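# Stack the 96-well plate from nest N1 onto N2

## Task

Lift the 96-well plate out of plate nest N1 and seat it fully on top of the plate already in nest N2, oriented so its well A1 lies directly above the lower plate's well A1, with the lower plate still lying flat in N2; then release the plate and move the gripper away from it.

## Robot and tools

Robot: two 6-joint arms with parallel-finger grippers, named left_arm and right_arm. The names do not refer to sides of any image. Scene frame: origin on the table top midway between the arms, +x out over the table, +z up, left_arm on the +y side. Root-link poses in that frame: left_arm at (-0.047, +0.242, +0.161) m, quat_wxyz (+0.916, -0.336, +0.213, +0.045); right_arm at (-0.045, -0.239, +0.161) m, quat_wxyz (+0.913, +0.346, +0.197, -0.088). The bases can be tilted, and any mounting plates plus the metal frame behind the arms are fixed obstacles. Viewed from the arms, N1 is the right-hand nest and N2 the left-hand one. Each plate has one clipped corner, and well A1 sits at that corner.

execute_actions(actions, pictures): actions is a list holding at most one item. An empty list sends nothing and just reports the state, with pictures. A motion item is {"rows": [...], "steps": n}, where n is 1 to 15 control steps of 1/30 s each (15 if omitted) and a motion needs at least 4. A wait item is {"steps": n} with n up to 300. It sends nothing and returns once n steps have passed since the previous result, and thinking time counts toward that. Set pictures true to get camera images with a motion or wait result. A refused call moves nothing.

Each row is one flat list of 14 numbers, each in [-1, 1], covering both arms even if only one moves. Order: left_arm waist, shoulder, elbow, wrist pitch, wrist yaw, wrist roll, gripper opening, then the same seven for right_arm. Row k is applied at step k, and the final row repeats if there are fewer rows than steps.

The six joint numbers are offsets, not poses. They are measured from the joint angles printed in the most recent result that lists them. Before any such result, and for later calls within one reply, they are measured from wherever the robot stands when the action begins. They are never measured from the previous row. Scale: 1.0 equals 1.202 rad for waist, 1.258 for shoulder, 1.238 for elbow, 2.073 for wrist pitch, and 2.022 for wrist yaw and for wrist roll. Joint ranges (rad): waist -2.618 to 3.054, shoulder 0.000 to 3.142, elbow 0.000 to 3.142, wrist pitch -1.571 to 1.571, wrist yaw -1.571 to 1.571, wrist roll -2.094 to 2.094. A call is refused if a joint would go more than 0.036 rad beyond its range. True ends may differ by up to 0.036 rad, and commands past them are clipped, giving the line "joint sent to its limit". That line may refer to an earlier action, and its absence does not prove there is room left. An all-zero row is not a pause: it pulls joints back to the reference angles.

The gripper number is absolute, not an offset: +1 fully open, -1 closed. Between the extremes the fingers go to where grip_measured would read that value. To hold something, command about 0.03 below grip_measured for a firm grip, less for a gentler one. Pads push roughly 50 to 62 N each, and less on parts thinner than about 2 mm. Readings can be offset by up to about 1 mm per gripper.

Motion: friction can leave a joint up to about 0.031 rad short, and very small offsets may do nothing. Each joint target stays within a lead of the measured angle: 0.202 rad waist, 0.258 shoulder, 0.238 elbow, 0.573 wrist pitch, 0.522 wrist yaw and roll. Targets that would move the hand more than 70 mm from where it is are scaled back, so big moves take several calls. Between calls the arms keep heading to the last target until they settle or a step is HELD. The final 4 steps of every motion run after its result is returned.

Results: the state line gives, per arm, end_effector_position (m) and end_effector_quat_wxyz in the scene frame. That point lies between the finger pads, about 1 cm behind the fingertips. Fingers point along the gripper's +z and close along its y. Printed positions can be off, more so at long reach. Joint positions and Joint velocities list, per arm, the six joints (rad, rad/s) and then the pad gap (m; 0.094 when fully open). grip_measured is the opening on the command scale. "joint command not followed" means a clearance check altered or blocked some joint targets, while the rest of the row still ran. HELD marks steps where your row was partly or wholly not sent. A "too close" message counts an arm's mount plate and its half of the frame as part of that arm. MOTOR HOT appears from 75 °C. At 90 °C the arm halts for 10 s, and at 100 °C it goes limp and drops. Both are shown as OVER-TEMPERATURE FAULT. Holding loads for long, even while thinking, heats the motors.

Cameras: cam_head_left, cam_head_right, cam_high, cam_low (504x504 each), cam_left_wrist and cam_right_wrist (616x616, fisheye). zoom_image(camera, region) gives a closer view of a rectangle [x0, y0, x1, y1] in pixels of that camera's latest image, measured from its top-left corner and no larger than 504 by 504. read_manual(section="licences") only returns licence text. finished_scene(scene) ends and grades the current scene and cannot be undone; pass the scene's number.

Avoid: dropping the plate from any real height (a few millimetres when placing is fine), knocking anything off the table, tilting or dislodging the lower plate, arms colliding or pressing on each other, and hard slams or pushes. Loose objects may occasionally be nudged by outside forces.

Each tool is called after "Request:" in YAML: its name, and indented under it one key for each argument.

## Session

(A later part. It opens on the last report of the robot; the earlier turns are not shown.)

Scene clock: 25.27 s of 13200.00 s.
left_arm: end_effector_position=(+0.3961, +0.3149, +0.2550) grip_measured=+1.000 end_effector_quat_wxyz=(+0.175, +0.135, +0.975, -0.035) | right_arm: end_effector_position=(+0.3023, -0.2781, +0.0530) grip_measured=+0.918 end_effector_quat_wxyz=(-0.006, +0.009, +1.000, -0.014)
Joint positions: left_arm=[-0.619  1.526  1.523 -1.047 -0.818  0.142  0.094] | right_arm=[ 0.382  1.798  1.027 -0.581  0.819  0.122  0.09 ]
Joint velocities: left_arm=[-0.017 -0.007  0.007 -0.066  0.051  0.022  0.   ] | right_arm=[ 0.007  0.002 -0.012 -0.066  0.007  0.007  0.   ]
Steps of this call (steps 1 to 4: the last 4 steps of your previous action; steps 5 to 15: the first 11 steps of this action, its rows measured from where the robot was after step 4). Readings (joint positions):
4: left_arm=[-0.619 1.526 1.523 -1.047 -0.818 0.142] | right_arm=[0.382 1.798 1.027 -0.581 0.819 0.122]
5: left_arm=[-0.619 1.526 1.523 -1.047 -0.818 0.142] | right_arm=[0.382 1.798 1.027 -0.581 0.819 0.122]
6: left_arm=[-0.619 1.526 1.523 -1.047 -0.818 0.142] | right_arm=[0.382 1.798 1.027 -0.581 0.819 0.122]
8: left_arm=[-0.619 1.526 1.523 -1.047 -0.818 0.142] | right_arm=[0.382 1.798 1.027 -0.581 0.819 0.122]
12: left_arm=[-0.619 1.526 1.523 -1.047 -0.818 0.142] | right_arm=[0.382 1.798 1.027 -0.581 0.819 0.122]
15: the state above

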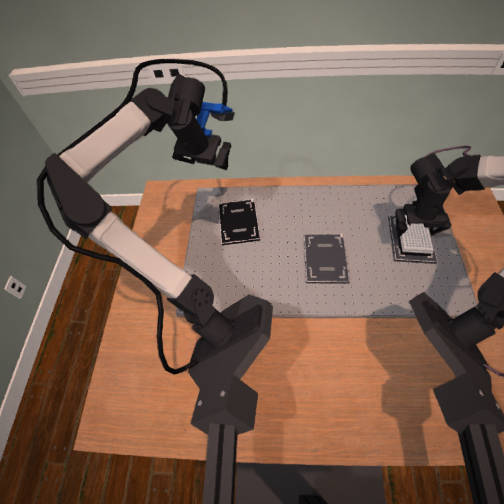

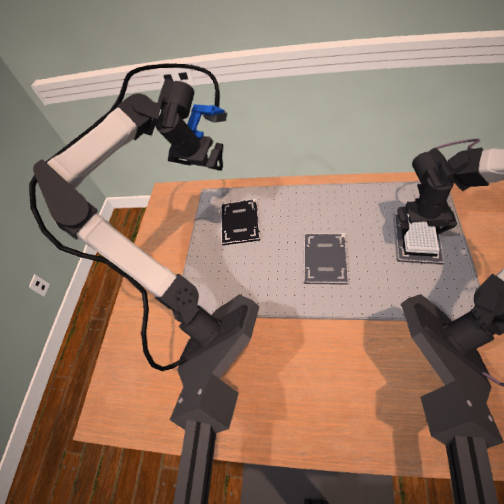

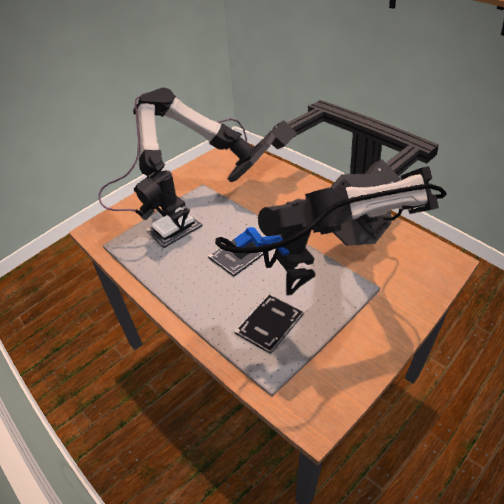

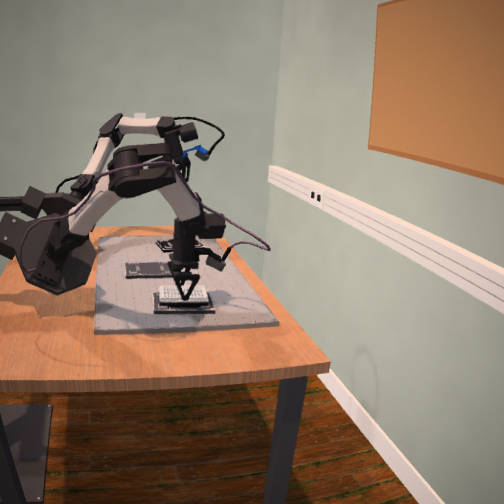

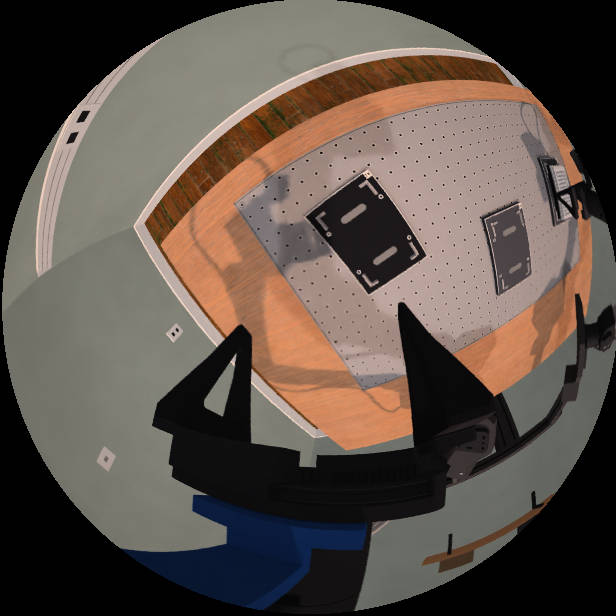

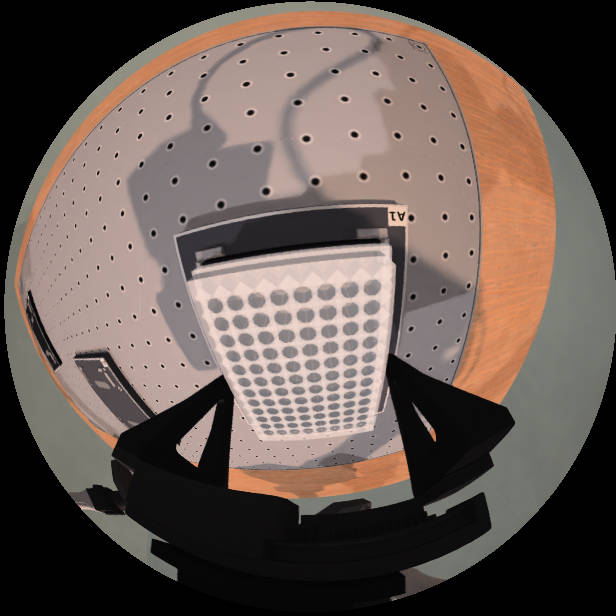

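Request:
execute_actions:
  actions:
    - {"rows":[[0,0,0,0,0,0,1,0,0,0,0,0,0,0.73]],"steps":10}

Request:
execute_actions:
  actions:
    - {"rows":[[0,0,0,0,0,0,1,0,0,0,-0.018,0,0,0.73]],"steps":15}

Request:
execute_actions:
  actions:
    - {"rows":[[0,0,0,0,0,0,1,0,0,0,0,0,0,0.92]],"steps":15}
  pictures: true

Request:
zoom_image:
  camera: "cam_low"
  region: [140,265,230,320]

Scene clock: 25.60 s of 13200.00 s.
left_arm: end_effector_position=(+0.3961, +0.3149, +0.2550) grip_measured=+1.000 end_effector_quat_wxyz=(+0.175, +0.135, +0.975, -0.035) | right_arm: end_effector_position=(+0.3023, -0.2781, +0.0530) grip_measured=+0.748 end_effector_quat_wxyz=(-0.006, +0.009, +1.000, -0.014)
Joint positions: left_arm=[-0.619  1.526  1.523 -1.047 -0.818  0.142  0.094] | right_arm=[ 0.382  1.798  1.027 -0.581  0.819  0.122  0.082]
Joint velocities: left_arm=[ 0.012 -0.002  0.007 -0.051 -0.022 -0.007  0.   ] | right_arm=[-0.002 -0.007 -0.007 -0.007 -0.066 -0.007  0.   ]
Steps of this call (steps 1 to 4: the last 4 steps of your previous action; steps 5 to 10: the first 6 steps of this action). Readings (joint positions):
5: left_arm=[-0.619 1.526 1.523 -1.047 -0.818 0.142] | right_arm=[0.382 1.798 1.027 -0.581 0.819 0.122]
6: left_arm=[-0.619 1.526 1.523 -1.047 -0.818 0.142] | right_arm=[0.382 1.798 1.027 -0.581 0.819 0.122]
8: left_arm=[-0.619 1.526 1.523 -1.047 -0.818 0.142] | right_arm=[0.382 1.798 1.027 -0.581 0.819 0.122]
10: the state above

Scene clock: 26.10 s of 13200.00 s.
left_arm: end_effector_position=(+0.3961, +0.3149, +0.2550) grip_measured=+1.000 end_effector_quat_wxyz=(+0.175, +0.135, +0.975, -0.035) | right_arm: end_effector_position=(+0.3008, -0.2783, +0.0530) grip_measured=+0.748 end_effector_quat_wxyz=(-0.009, +0.006, +1.000, -0.015)
Joint positions: left_arm=[-0.619  1.526  1.523 -1.047 -0.818  0.142  0.094] | right_arm=[ 0.382  1.798  1.027 -0.59   0.819  0.122  0.082]
Joint velocities: left_arm=[-0.017  0.007  0.002 -0.007 -0.066  0.11   0.   ] | right_arm=[-0.012  0.012 -0.012  0.022  0.066  0.022 -0.001]
Steps of this call (steps 1 to 4: the last 4 steps of your previous action; steps 5 to 15: the first 11 steps of this action, its rows measured from where the robot was after step 4). Readings (joint positions):
4: left_arm=[-0.619 1.526 1.523 -1.047 -0.818 0.142] | right_arm=[0.382 1.798 1.027 -0.581 0.819 0.122]
5: left_arm=[-0.619 1.526 1.523 -1.047 -0.818 0.142] | right_arm=[0.382 1.798 1.027 -0.583 0.819 0.122]
6: left_arm=[-0.619 1.526 1.523 -1.047 -0.818 0.142] | right_arm=[0.382 1.798 1.027 -0.586 0.819 0.122]
8: left_arm=[-0.619 1.526 1.523 -1.047 -0.818 0.142] | right_arm=[0.382 1.798 1.027 -0.590 0.819 0.122]
12: left_arm=[-0.619 1.526 1.523 -1.047 -0.818 0.142] | right_arm=[0.382 1.798 1.027 -0.590 0.819 0.122]
15: the state above

Scene clock: 26.60 s of 13200.00 s.
left_arm: end_effector_position=(+0.3961, +0.3149, +0.2550) grip_measured=+1.000 end_effector_quat_wxyz=(+0.175, +0.135, +0.975, -0.035) | right_arm: end_effector_position=(+0.3008, -0.2783, +0.0530) grip_measured=+0.918 end_effector_quat_wxyz=(-0.009, +0.006, +1.000, -0.015)
Joint positions: left_arm=[-0.619  1.526  1.523 -1.047 -0.818  0.142  0.094] | right_arm=[ 0.382  1.798  1.027 -0.59   0.819  0.122  0.09 ]
Joint velocities: left_arm=[ 0.017 -0.002  0.002  0.051  0.007  0.022  0.   ] | right_arm=[ 0.007  0.002 -0.007  0.037  0.022  0.007 -0.   ]
Steps of this call (steps 1 to 4: the last 4 steps of your previous action; steps 5 to 15: the first 11 steps of this action, its rows measured from where the robot was after step 4). Readings (joint positions):
4: left_arm=[-0.619 1.526 1.523 -1.047 -0.818 0.142] | right_arm=[0.382 1.798 1.027 -0.590 0.819 0.122]
5: left_arm=[-0.619 1.526 1.523 -1.047 -0.818 0.142] | right_arm=[0.382 1.798 1.027 -0.590 0.819 0.122]
6: left_arm=[-0.619 1.526 1.523 -1.047 -0.818 0.142] | right_arm=[0.382 1.798 1.027 -0.590 0.819 0.122]
8: left_arm=[-0.619 1.526 1.523 -1.047 -0.818 0.142] | right_arm=[0.382 1.798 1.027 -0.590 0.819 0.122]
12: left_arm=[-0.619 1.526 1.523 -1.047 -0.818 0.142] | right_arm=[0.382 1.798 1.027 -0.590 0.819 0.122]
15: the state above

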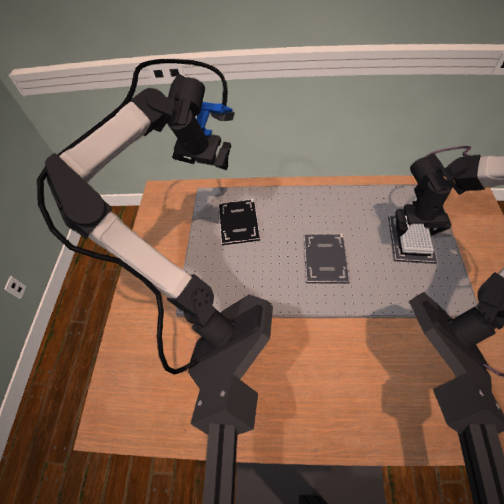

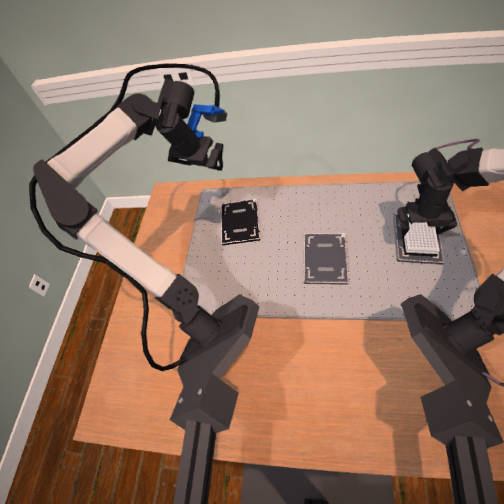

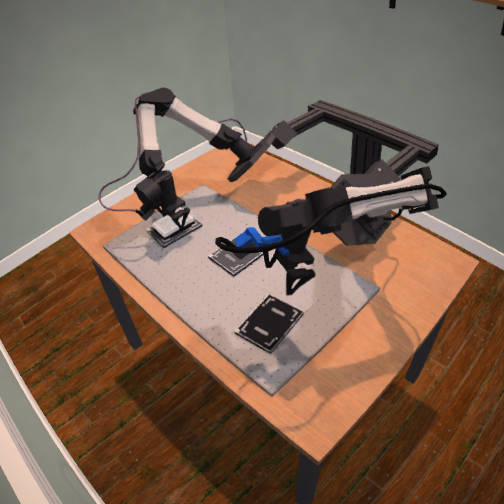

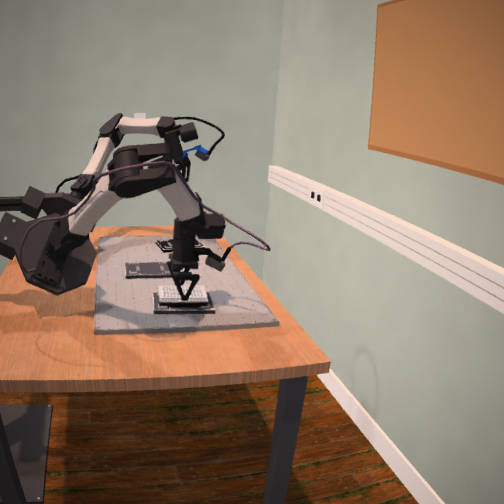

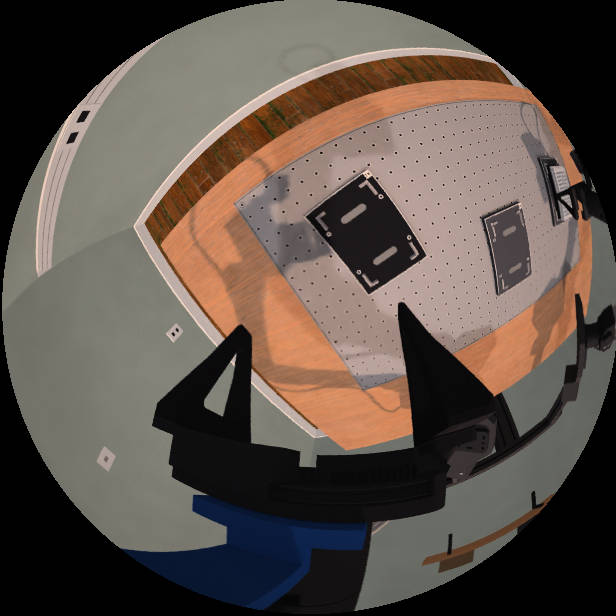

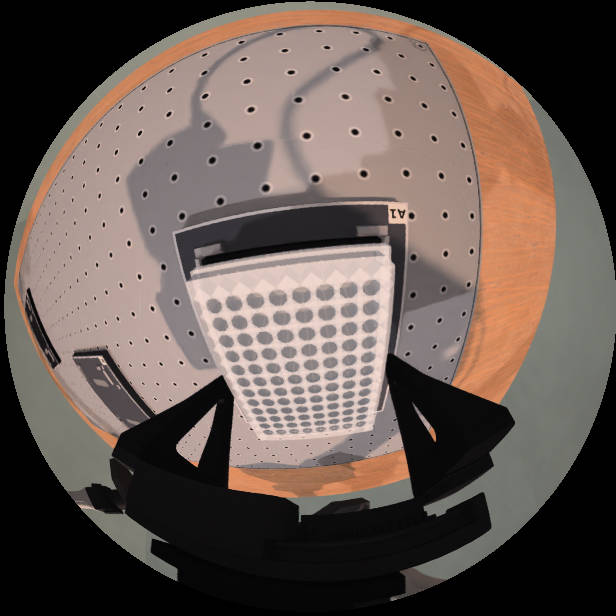

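Region (140, 265, 230, 320) of cam_low's 504x504 image, scaled by 5.600, with more detail than that image has.

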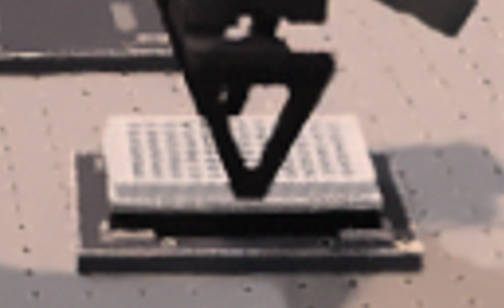

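Request:
execute_actions:
  actions:
    - {"rows":[[0,0,0,0,0,0,1,0,0,0,0,0,0,0.73]],"steps":10}

Request:
execute_actions:
  actions:
    - {"rows":[[0,0,0,0,0,0,1,0,0,0,0,0.008,0.018,0.73]],"steps":15}

Request:
execute_actions:
  actions:
    - {"rows":[[0,0,0,0,0,0,1,0,0,0,0,0,0,0.92]],"steps":15}
  pictures: true

Request:
zoom_image:
  camera: "cam_low"
  region: [140,265,230,320]

Scene clock: 27.00 s of 13200.00 s.
left_arm: end_effector_position=(+0.3961, +0.3149, +0.2550) grip_measured=+1.000 end_effector_quat_wxyz=(+0.175, +0.135, +0.975, -0.035) | right_arm: end_effector_position=(+0.3008, -0.2783, +0.0530) grip_measured=+0.748 end_effector_quat_wxyz=(-0.009, +0.006, +1.000, -0.015)
Joint positions: left_arm=[-0.619  1.526  1.523 -1.047 -0.818  0.142  0.094] | right_arm=[ 0.382  1.798  1.027 -0.59   0.819  0.122  0.082]
Joint velocities: left_arm=[-0.002  0.002 -0.017 -0.007  0.037 -0.051  0.   ] | right_arm=[-0.002 -0.017  0.002  0.037  0.037 -0.022 -0.   ]
Steps of this call (steps 1 to 4: the last 4 steps of your previous action; steps 5 to 6: the robot went on to your last target; steps 7 to 12: the first 6 steps of this action). Readings (joint positions):
7: left_arm=[-0.619 1.526 1.523 -1.047 -0.818 0.142] | right_arm=[0.382 1.798 1.027 -0.590 0.819 0.122]
8: left_arm=[-0.619 1.526 1.523 -1.047 -0.818 0.142] | right_arm=[0.382 1.798 1.027 -0.590 0.819 0.122]
10: left_arm=[-0.619 1.526 1.523 -1.047 -0.818 0.142] | right_arm=[0.382 1.798 1.027 -0.590 0.819 0.122]
12: the state above

Scene clock: 27.50 s of 13200.00 s.
left_arm: end_effector_position=(+0.3961, +0.3149, +0.2550) grip_measured=+1.000 end_effector_quat_wxyz=(+0.175, +0.135, +0.975, -0.035) | right_arm: end_effector_position=(+0.3008, -0.2786, +0.0530) grip_measured=+0.748 end_effector_quat_wxyz=(-0.009, +0.017, +1.000, -0.016)
Joint positions: left_arm=[-0.619  1.526  1.523 -1.047 -0.818  0.142  0.094] | right_arm=[ 0.382  1.798  1.027 -0.59   0.82   0.146  0.082]
Joint velocities: left_arm=[ 0.002 -0.002  0.027 -0.051 -0.081 -0.095  0.   ] | right_arm=[-0.002 -0.007 -0.012 -0.022 -0.007 -0.037  0.   ]
Steps of this call (steps 1 to 4: the last 4 steps of your previous action; steps 5 to 15: the first 11 steps of this action, its rows measured from where the robot was after step 4). Readings (joint positions):
4: left_arm=[-0.619 1.526 1.523 -1.047 -0.818 0.142] | right_arm=[0.382 1.798 1.027 -0.590 0.819 0.122]
5: left_arm=[-0.619 1.526 1.523 -1.047 -0.818 0.142] | right_arm=[0.382 1.798 1.027 -0.590 0.819 0.127]
6: left_arm=[-0.619 1.526 1.523 -1.047 -0.818 0.142] | right_arm=[0.382 1.798 1.027 -0.590 0.820 0.131]
8: left_arm=[-0.619 1.526 1.523 -1.047 -0.818 0.142] | right_arm=[0.382 1.798 1.027 -0.590 0.820 0.138]
12: left_arm=[-0.619 1.526 1.523 -1.047 -0.818 0.142] | right_arm=[0.382 1.798 1.027 -0.590 0.820 0.144]
15: the state above

Scene clock: 28.00 s of 13200.00 s.
left_arm: end_effector_position=(+0.3961, +0.3149, +0.2550) grip_measured=+1.000 end_effector_quat_wxyz=(+0.175, +0.135, +0.975, -0.035) | right_arm: end_effector_position=(+0.3008, -0.2786, +0.0530) grip_measured=+0.918 end_effector_quat_wxyz=(-0.009, +0.018, +1.000, -0.016)
Joint positions: left_arm=[-0.619  1.526  1.523 -1.047 -0.818  0.142  0.094] | right_arm=[ 0.382  1.798  1.027 -0.59   0.82   0.146  0.09 ]
Joint velocities: left_arm=[-0.007 -0.002  0.017 -0.11   0.051 -0.022  0.   ] | right_arm=[ 0.002 -0.007 -0.037 -0.051 -0.037 -0.022 -0.   ]
Steps of this call (steps 1 to 4: the last 4 steps of your previous action; steps 5 to 15: the first 11 steps of this action, its rows measured from where the robot was after step 4). Readings (joint positions):
4: left_arm=[-0.619 1.526 1.523 -1.047 -0.818 0.142] | right_arm=[0.382 1.798 1.027 -0.590 0.820 0.146]
5: left_arm=[-0.619 1.526 1.523 -1.047 -0.818 0.142] | right_arm=[0.382 1.798 1.027 -0.590 0.820 0.146]
6: left_arm=[-0.619 1.526 1.523 -1.047 -0.818 0.142] | right_arm=[0.382 1.798 1.027 -0.590 0.820 0.146]
8: left_arm=[-0.619 1.526 1.523 -1.047 -0.818 0.142] | right_arm=[0.382 1.798 1.027 -0.590 0.820 0.146]
12: left_arm=[-0.619 1.526 1.523 -1.047 -0.818 0.142] | right_arm=[0.382 1.798 1.027 -0.590 0.820 0.146]
15: the state above

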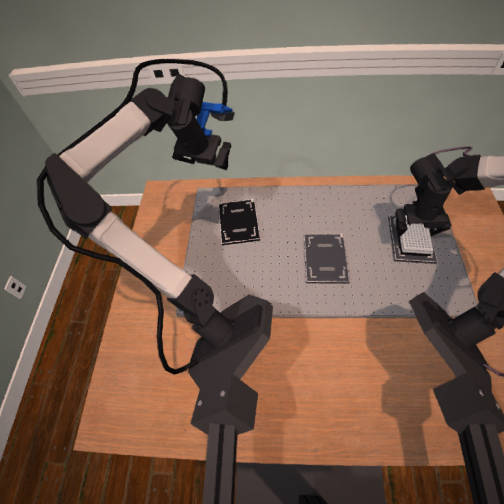

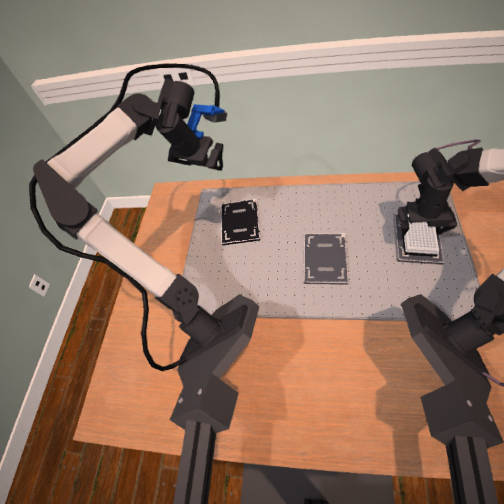

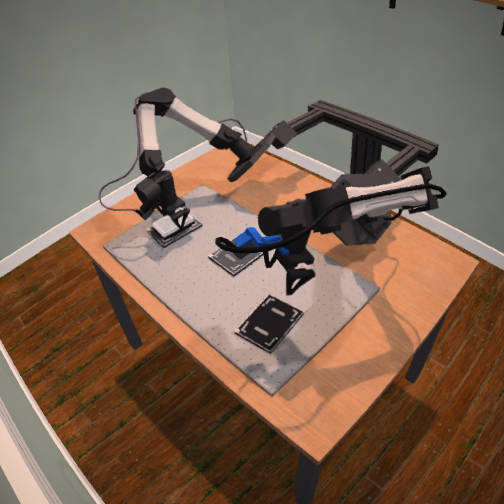

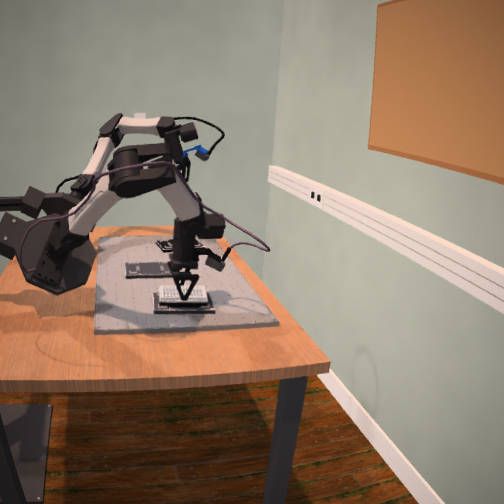

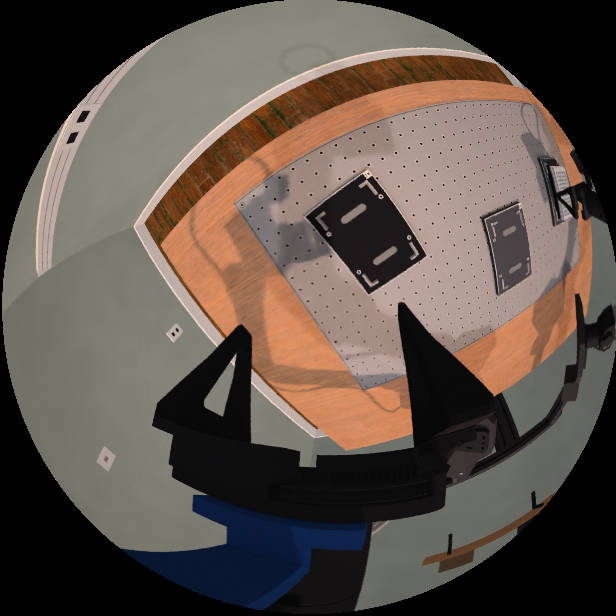

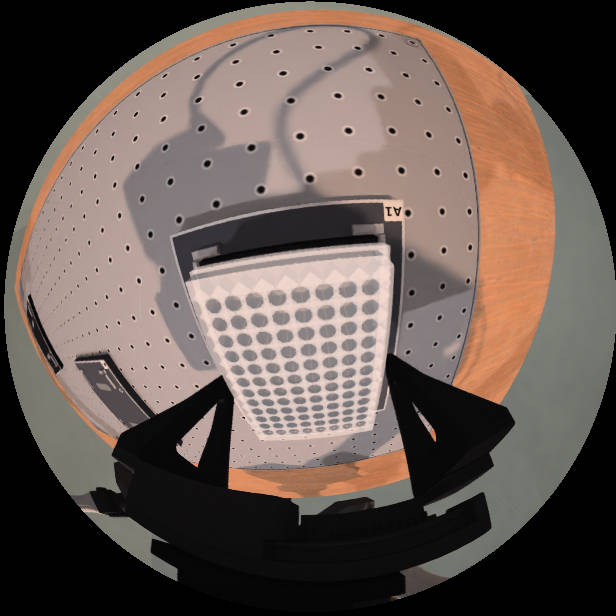

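Region (140, 265, 230, 320) of cam_low's 504x504 image, scaled by 5.600, with more detail than that image has.

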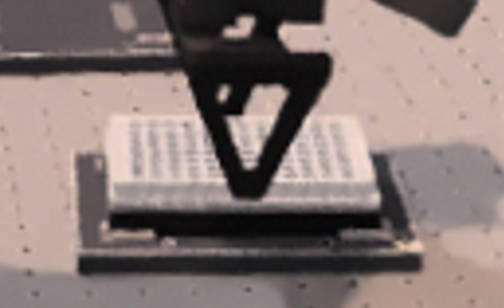

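Request:
execute_actions:
  actions:
    - {"rows":[[0,0,0,0,0,0,1,0,0,0,0,0,0,0.73]],"steps":10}

Request:
execute_actions:
  actions:
    - {"rows":[[0,0,0,0,0,0,1,0,0,0,0.009,0,-0.013,0.73]],"steps":15}

Request:
execute_actions:
  actions:
    - {"rows":[[0,0,0,0,0,0,1,0,0,0,0,0,0,0.92]],"steps":15}
  pictures: true

Request:
zoom_image:
  camera: "cam_low"
  region: [140,265,230,320]

Scene clock: 28.37 s of 13200.00 s.
left_arm: end_effector_position=(+0.3961, +0.3149, +0.2550) grip_measured=+1.000 end_effector_quat_wxyz=(+0.175, +0.135, +0.975, -0.035) | right_arm: end_effector_position=(+0.3008, -0.2786, +0.0530) grip_measured=+0.748 end_effector_quat_wxyz=(-0.009, +0.018, +1.000, -0.016)
Joint positions: left_arm=[-0.619  1.526  1.523 -1.047 -0.818  0.142  0.094] | right_arm=[ 0.382  1.798  1.027 -0.59   0.82   0.146  0.082]
Joint velocities: left_arm=[-0.007 -0.017 -0.002 -0.022  0.022 -0.007  0.   ] | right_arm=[-0.007 -0.012  0.007 -0.066 -0.022  0.007 -0.001]
Steps of this call (steps 1 to 4: the last 4 steps of your previous action; step 5: the robot went on to your last target; steps 6 to 11: the first 6 steps of this action). Readings (joint positions):
6: left_arm=[-0.619 1.526 1.523 -1.047 -0.818 0.142] | right_arm=[0.382 1.798 1.027 -0.590 0.820 0.146]
7: left_arm=[-0.619 1.526 1.523 -1.047 -0.818 0.142] | right_arm=[0.382 1.798 1.027 -0.590 0.820 0.146]
9: left_arm=[-0.619 1.526 1.523 -1.047 -0.818 0.142] | right_arm=[0.382 1.798 1.027 -0.590 0.820 0.146]
11: the state above

Scene clock: 28.87 s of 13200.00 s.
left_arm: end_effector_position=(+0.3961, +0.3149, +0.2550) grip_measured=+1.000 end_effector_quat_wxyz=(+0.175, +0.135, +0.975, -0.035) | right_arm: end_effector_position=(+0.3020, -0.2785, +0.0530) grip_measured=+0.748 end_effector_quat_wxyz=(-0.007, +0.012, +1.000, -0.015)
Joint positions: left_arm=[-0.619  1.526  1.523 -1.047 -0.818  0.142  0.094] | right_arm=[ 0.382  1.798  1.027 -0.583  0.82   0.131  0.082]
Joint velocities: left_arm=[ 0.012  0.007 -0.002  0.051  0.007  0.037  0.   ] | right_arm=[-0.012 -0.012 -0.022  0.051 -0.051 -0.081 -0.   ]
Steps of this call (steps 1 to 4: the last 4 steps of your previous action; steps 5 to 15: the first 11 steps of this action, its rows measured from where the robot was after step 4). Readings (joint positions):
4: left_arm=[-0.619 1.526 1.523 -1.047 -0.818 0.142] | right_arm=[0.382 1.798 1.027 -0.590 0.820 0.146]
5: left_arm=[-0.619 1.526 1.523 -1.047 -0.818 0.142] | right_arm=[0.382 1.798 1.027 -0.589 0.820 0.144]
6: left_arm=[-0.619 1.526 1.523 -1.047 -0.818 0.142] | right_arm=[0.382 1.798 1.027 -0.588 0.820 0.141]
8: left_arm=[-0.619 1.526 1.523 -1.047 -0.818 0.142] | right_arm=[0.382 1.798 1.027 -0.585 0.820 0.136]
12: left_arm=[-0.619 1.526 1.523 -1.047 -0.818 0.142] | right_arm=[0.382 1.798 1.027 -0.584 0.820 0.132]
15: the state above

Scene clock: 29.37 s of 13200.00 s.
left_arm: end_effector_position=(+0.3961, +0.3149, +0.2550) grip_measured=+1.000 end_effector_quat_wxyz=(+0.175, +0.135, +0.975, -0.035) | right_arm: end_effector_position=(+0.3020, -0.2785, +0.0530) grip_measured=+0.918 end_effector_quat_wxyz=(-0.007, +0.012, +1.000, -0.015)
Joint positions: left_arm=[-0.619  1.526  1.523 -1.047 -0.818  0.142  0.094] | right_arm=[ 0.382  1.798  1.027 -0.583  0.82   0.13   0.09 ]
Joint velocities: left_arm=[-0.002 -0.002  0.007 -0.022 -0.037  0.007  0.   ] | right_arm=[ 0.002  0.012 -0.012  0.066  0.007  0.022 -0.   ]
Steps of this call (steps 1 to 4: the last 4 steps of your previous action; steps 5 to 15: the first 11 steps of this action, its rows measured from where the robot was after step 4). Readings (joint positions):
4: left_arm=[-0.619 1.526 1.523 -1.047 -0.818 0.142] | right_arm=[0.382 1.798 1.027 -0.583 0.820 0.130]
5: left_arm=[-0.619 1.526 1.523 -1.047 -0.818 0.142] | right_arm=[0.382 1.798 1.027 -0.583 0.820 0.130]
6: left_arm=[-0.619 1.526 1.523 -1.047 -0.818 0.142] | right_arm=[0.382 1.798 1.027 -0.583 0.820 0.130]
8: left_arm=[-0.619 1.526 1.523 -1.047 -0.818 0.142] | right_arm=[0.382 1.798 1.027 -0.583 0.820 0.130]
12: left_arm=[-0.619 1.526 1.523 -1.047 -0.818 0.142] | right_arm=[0.382 1.798 1.027 -0.583 0.820 0.130]
15: the state above

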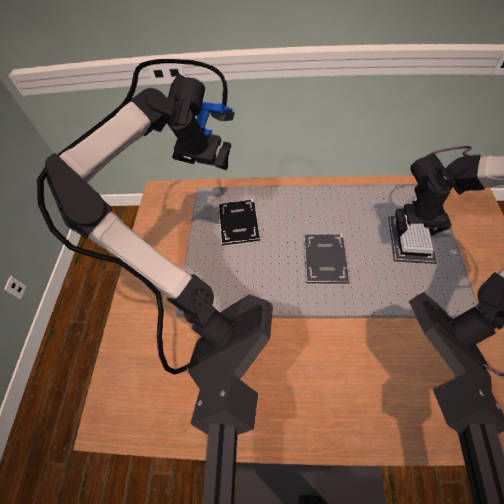

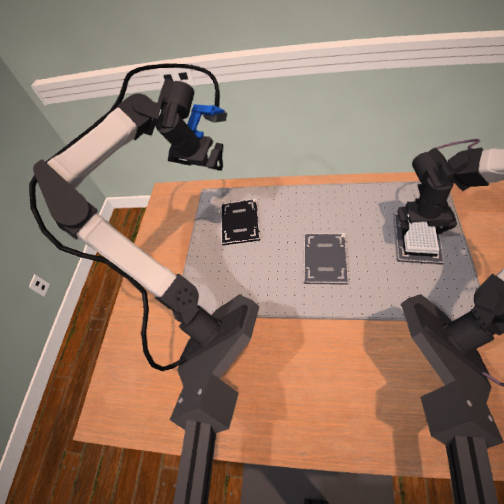

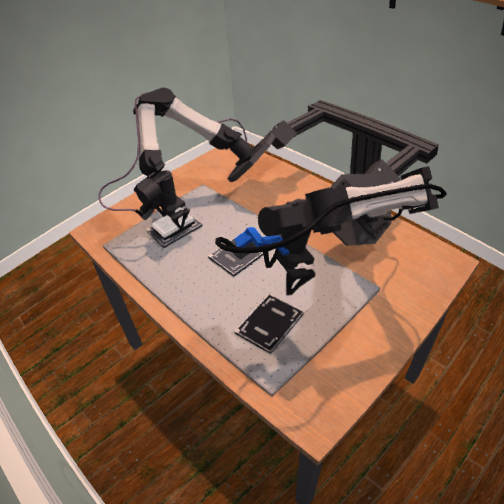

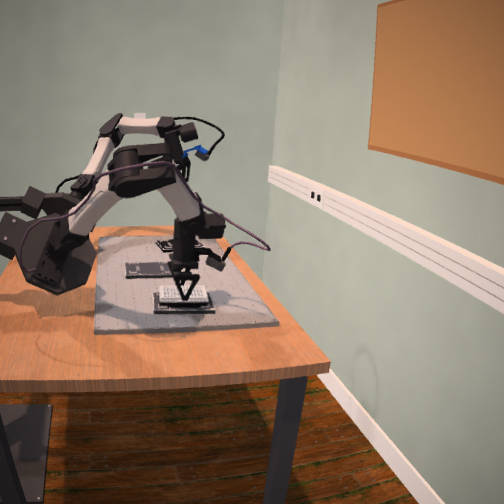

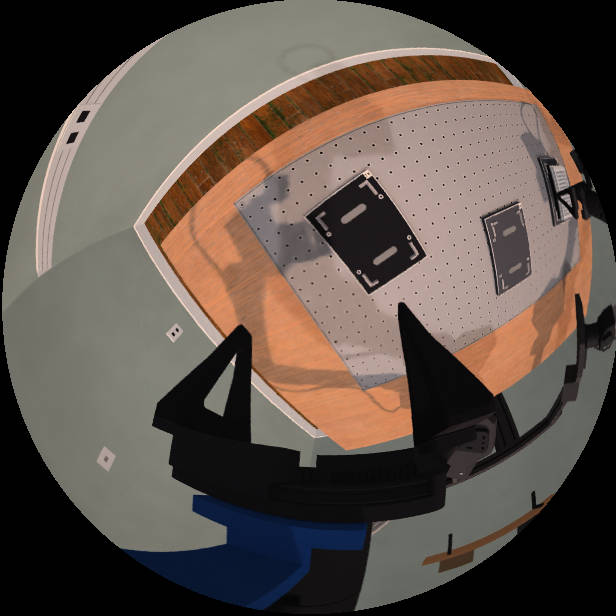

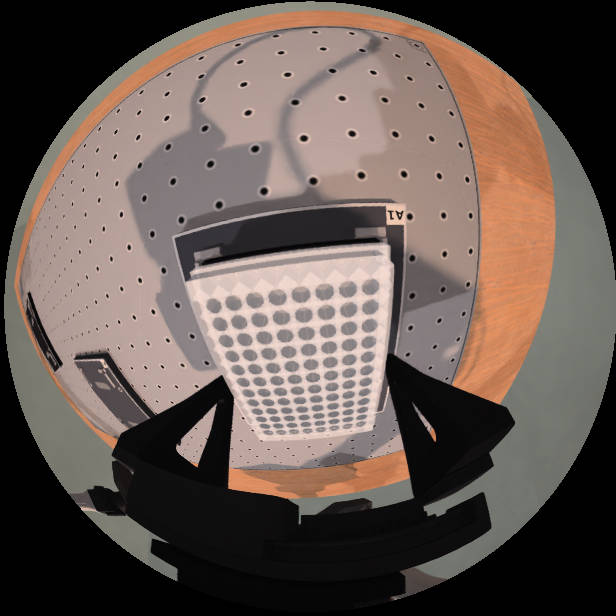

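Region (140, 265, 230, 320) of cam_low's 504x504 image, scaled by 5.600, with more detail than that image has.

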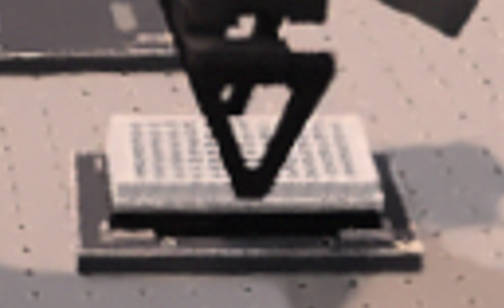

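Check other views.

Request:
zoom_image:
  camera: "cam_high"
  region: [140,200,210,250]

Request:
zoom_image:
  camera: "cam_head_right"
  region: [385,210,455,270]

Region (140, 200, 210, 250) of cam_high's 504x504 image, scaled by 7.200, with more detail than that image has; it fills the top 360 rows of this view, and the rest is white.

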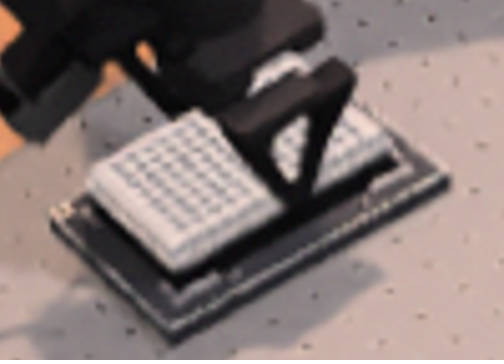

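Region (385, 210, 455, 270) of cam_head_right's 504x504 image, scaled by 7.200, with more detail than that image has; it fills the top 432 rows of this view, and the rest is white.

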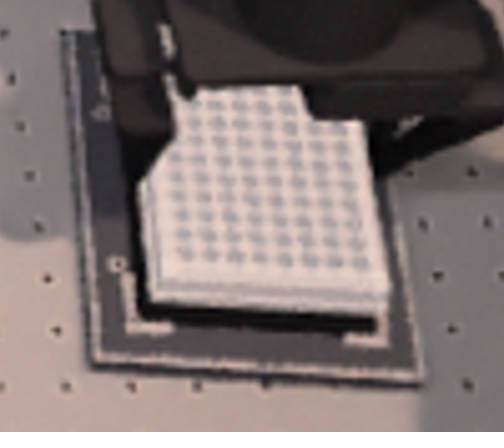

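Request:
execute_actions:
  actions:
    - {"rows":[[0,0,0,0,0,0,1,0,0,0,0,0,0,0.73]],"steps":10}

Request:
execute_actions:
  actions:
    - {"rows":[[0,0,0,0,0,0,1,0,0,0,-0.015,-0.014,0,0.73]],"steps":15}

Request:
execute_actions:
  actions:
    - {"rows":[[0,0,0,0,0,0,1,0,0,0,0,0,0,0.92]],"steps":15}
  pictures: true

Request:
zoom_image:
  camera: "cam_low"
  region: [140,265,230,320]

Request:
zoom_image:
  camera: "cam_head_right"
  region: [385,210,455,270]

Scene clock: 29.83 s of 13200.00 s.
left_arm: end_effector_position=(+0.3961, +0.3149, +0.2550) grip_measured=+1.000 end_effector_quat_wxyz=(+0.175, +0.135, +0.975, -0.035) | right_arm: end_effector_position=(+0.3020, -0.2785, +0.0530) grip_measured=+0.748 end_effector_quat_wxyz=(-0.007, +0.012, +1.000, -0.015)
Joint positions: left_arm=[-0.619  1.526  1.523 -1.047 -0.818  0.142  0.094] | right_arm=[ 0.382  1.798  1.027 -0.583  0.82   0.13   0.082]
Joint velocities: left_arm=[-0.007 -0.007  0.002  0.037 -0.037  0.007  0.   ] | right_arm=[ 0.007  0.012 -0.012 -0.066 -0.051  0.051  0.   ]
Steps of this call (steps 1 to 4: the last 4 steps of your previous action; steps 5 to 8: the robot went on to your last target; steps 9 to 14: the first 6 steps of this action). Readings (joint positions):
9: left_arm=[-0.619 1.526 1.523 -1.047 -0.818 0.142] | right_arm=[0.382 1.798 1.027 -0.583 0.820 0.130]
10: left_arm=[-0.619 1.526 1.523 -1.047 -0.818 0.142] | right_arm=[0.382 1.798 1.027 -0.583 0.820 0.130]
12: left_arm=[-0.619 1.526 1.523 -1.047 -0.818 0.142] | right_arm=[0.382 1.798 1.027 -0.583 0.820 0.130]
14: the state above

Scene clock: 30.33 s of 13200.00 s.
left_arm: end_effector_position=(+0.3961, +0.3149, +0.2550) grip_measured=+1.000 end_effector_quat_wxyz=(+0.175, +0.135, +0.975, -0.035) | right_arm: end_effector_position=(+0.3006, -0.2777, +0.0530) grip_measured=+0.748 end_effector_quat_wxyz=(-0.009, +0.009, +1.000, -0.013)
Joint positions: left_arm=[-0.619  1.526  1.523 -1.047 -0.818  0.142  0.094] | right_arm=[ 0.382  1.798  1.027 -0.59   0.815  0.13   0.082]
Joint velocities: left_arm=[ 0.022 -0.017 -0.017 -0.022  0.007  0.051  0.   ] | right_arm=[ 0.012 -0.012 -0.012 -0.095 -0.007  0.007  0.   ]
Steps of this call (steps 1 to 4: the last 4 steps of your previous action; steps 5 to 15: the first 11 steps of this action, its rows measured from where the robot was after step 4). Readings (joint positions):
4: left_arm=[-0.619 1.526 1.523 -1.047 -0.818 0.142] | right_arm=[0.382 1.798 1.027 -0.583 0.820 0.130]
5: left_arm=[-0.619 1.526 1.523 -1.047 -0.818 0.142] | right_arm=[0.382 1.798 1.027 -0.585 0.819 0.130]
6: left_arm=[-0.619 1.526 1.523 -1.047 -0.818 0.142] | right_arm=[0.382 1.798 1.027 -0.587 0.816 0.130]
8: left_arm=[-0.619 1.526 1.523 -1.047 -0.818 0.142] | right_arm=[0.382 1.798 1.027 -0.590 0.815 0.130]
12: left_arm=[-0.619 1.526 1.523 -1.047 -0.818 0.142] | right_arm=[0.382 1.798 1.027 -0.590 0.815 0.130]
15: the state above

Scene clock: 30.83 s of 13200.00 s.
left_arm: end_effector_position=(+0.3961, +0.3149, +0.2550) grip_measured=+1.000 end_effector_quat_wxyz=(+0.175, +0.135, +0.975, -0.035) | right_arm: end_effector_position=(+0.3006, -0.2777, +0.0530) grip_measured=+0.918 end_effector_quat_wxyz=(-0.009, +0.009, +1.000, -0.013)
Joint positions: left_arm=[-0.619  1.526  1.523 -1.047 -0.818  0.142  0.094] | right_arm=[ 0.382  1.798  1.027 -0.59   0.815  0.13   0.09 ]
Joint velocities: left_arm=[-0.007 -0.007 -0.002 -0.022 -0.022 -0.051  0.   ] | right_arm=[ 0.002 -0.002 -0.002 -0.037  0.037 -0.037 -0.001]
Steps of this call (steps 1 to 4: the last 4 steps of your previous action; steps 5 to 15: the first 11 steps of this action, its rows measured from where the robot was after step 4). Readings (joint positions):
4: left_arm=[-0.619 1.526 1.523 -1.047 -0.818 0.142] | right_arm=[0.382 1.798 1.027 -0.590 0.815 0.130]
5: left_arm=[-0.619 1.526 1.523 -1.047 -0.818 0.142] | right_arm=[0.382 1.798 1.027 -0.590 0.815 0.130]
6: left_arm=[-0.619 1.526 1.523 -1.047 -0.818 0.142] | right_arm=[0.382 1.798 1.027 -0.590 0.815 0.130]
8: left_arm=[-0.619 1.526 1.523 -1.047 -0.818 0.142] | right_arm=[0.382 1.798 1.027 -0.590 0.815 0.130]
12: left_arm=[-0.619 1.526 1.523 -1.047 -0.818 0.142] | right_arm=[0.382 1.798 1.027 -0.590 0.815 0.130]
15: the state above

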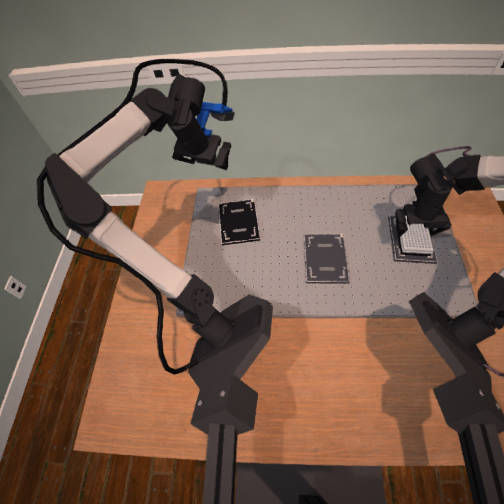

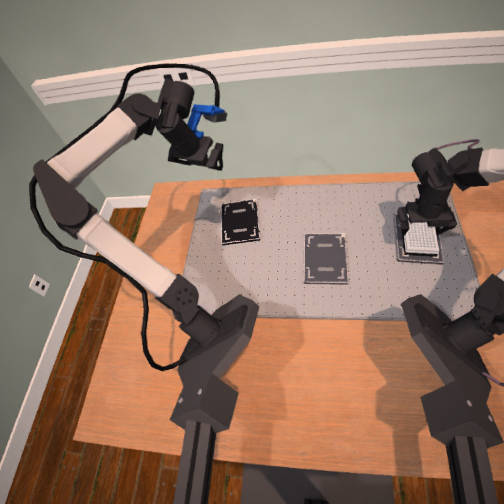

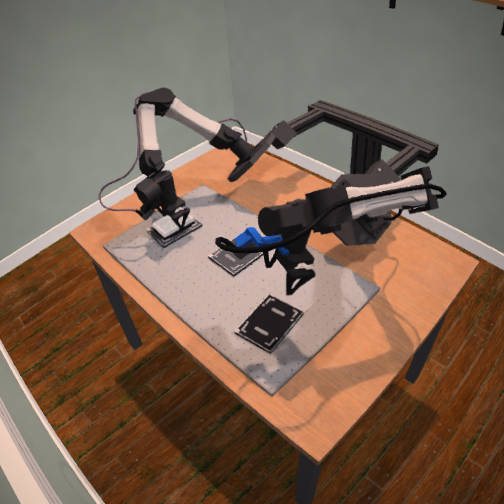

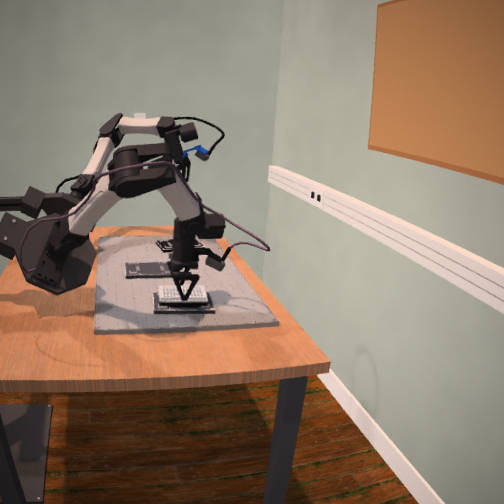

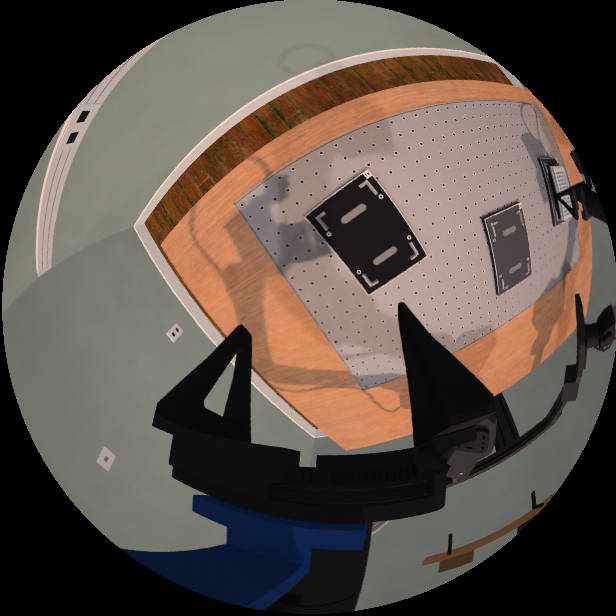

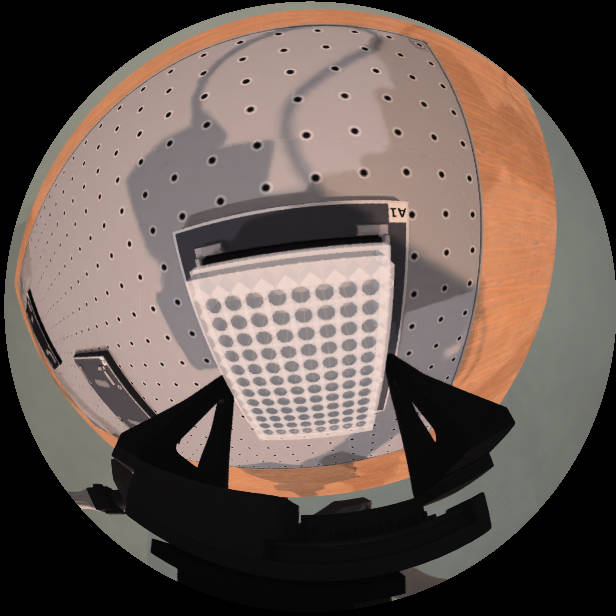

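Region (140, 265, 230, 320) of cam_low's 504x504 image, scaled by 5.600, with more detail than that image has.

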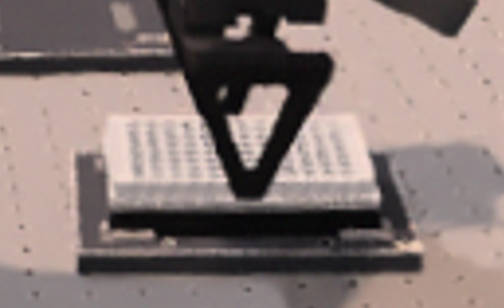

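Region (385, 210, 455, 270) of cam_head_right's 504x504 image, scaled by 7.200, with more detail than that image has; it fills the top 432 rows of this view, and the rest is white.

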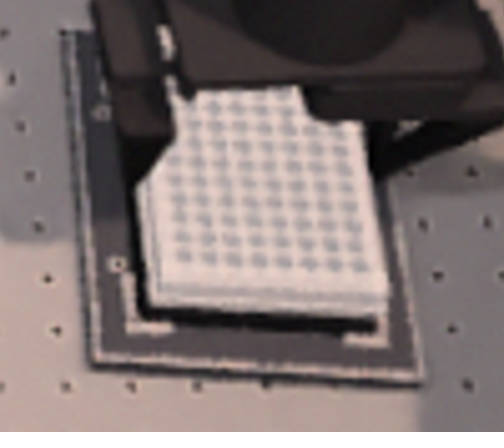

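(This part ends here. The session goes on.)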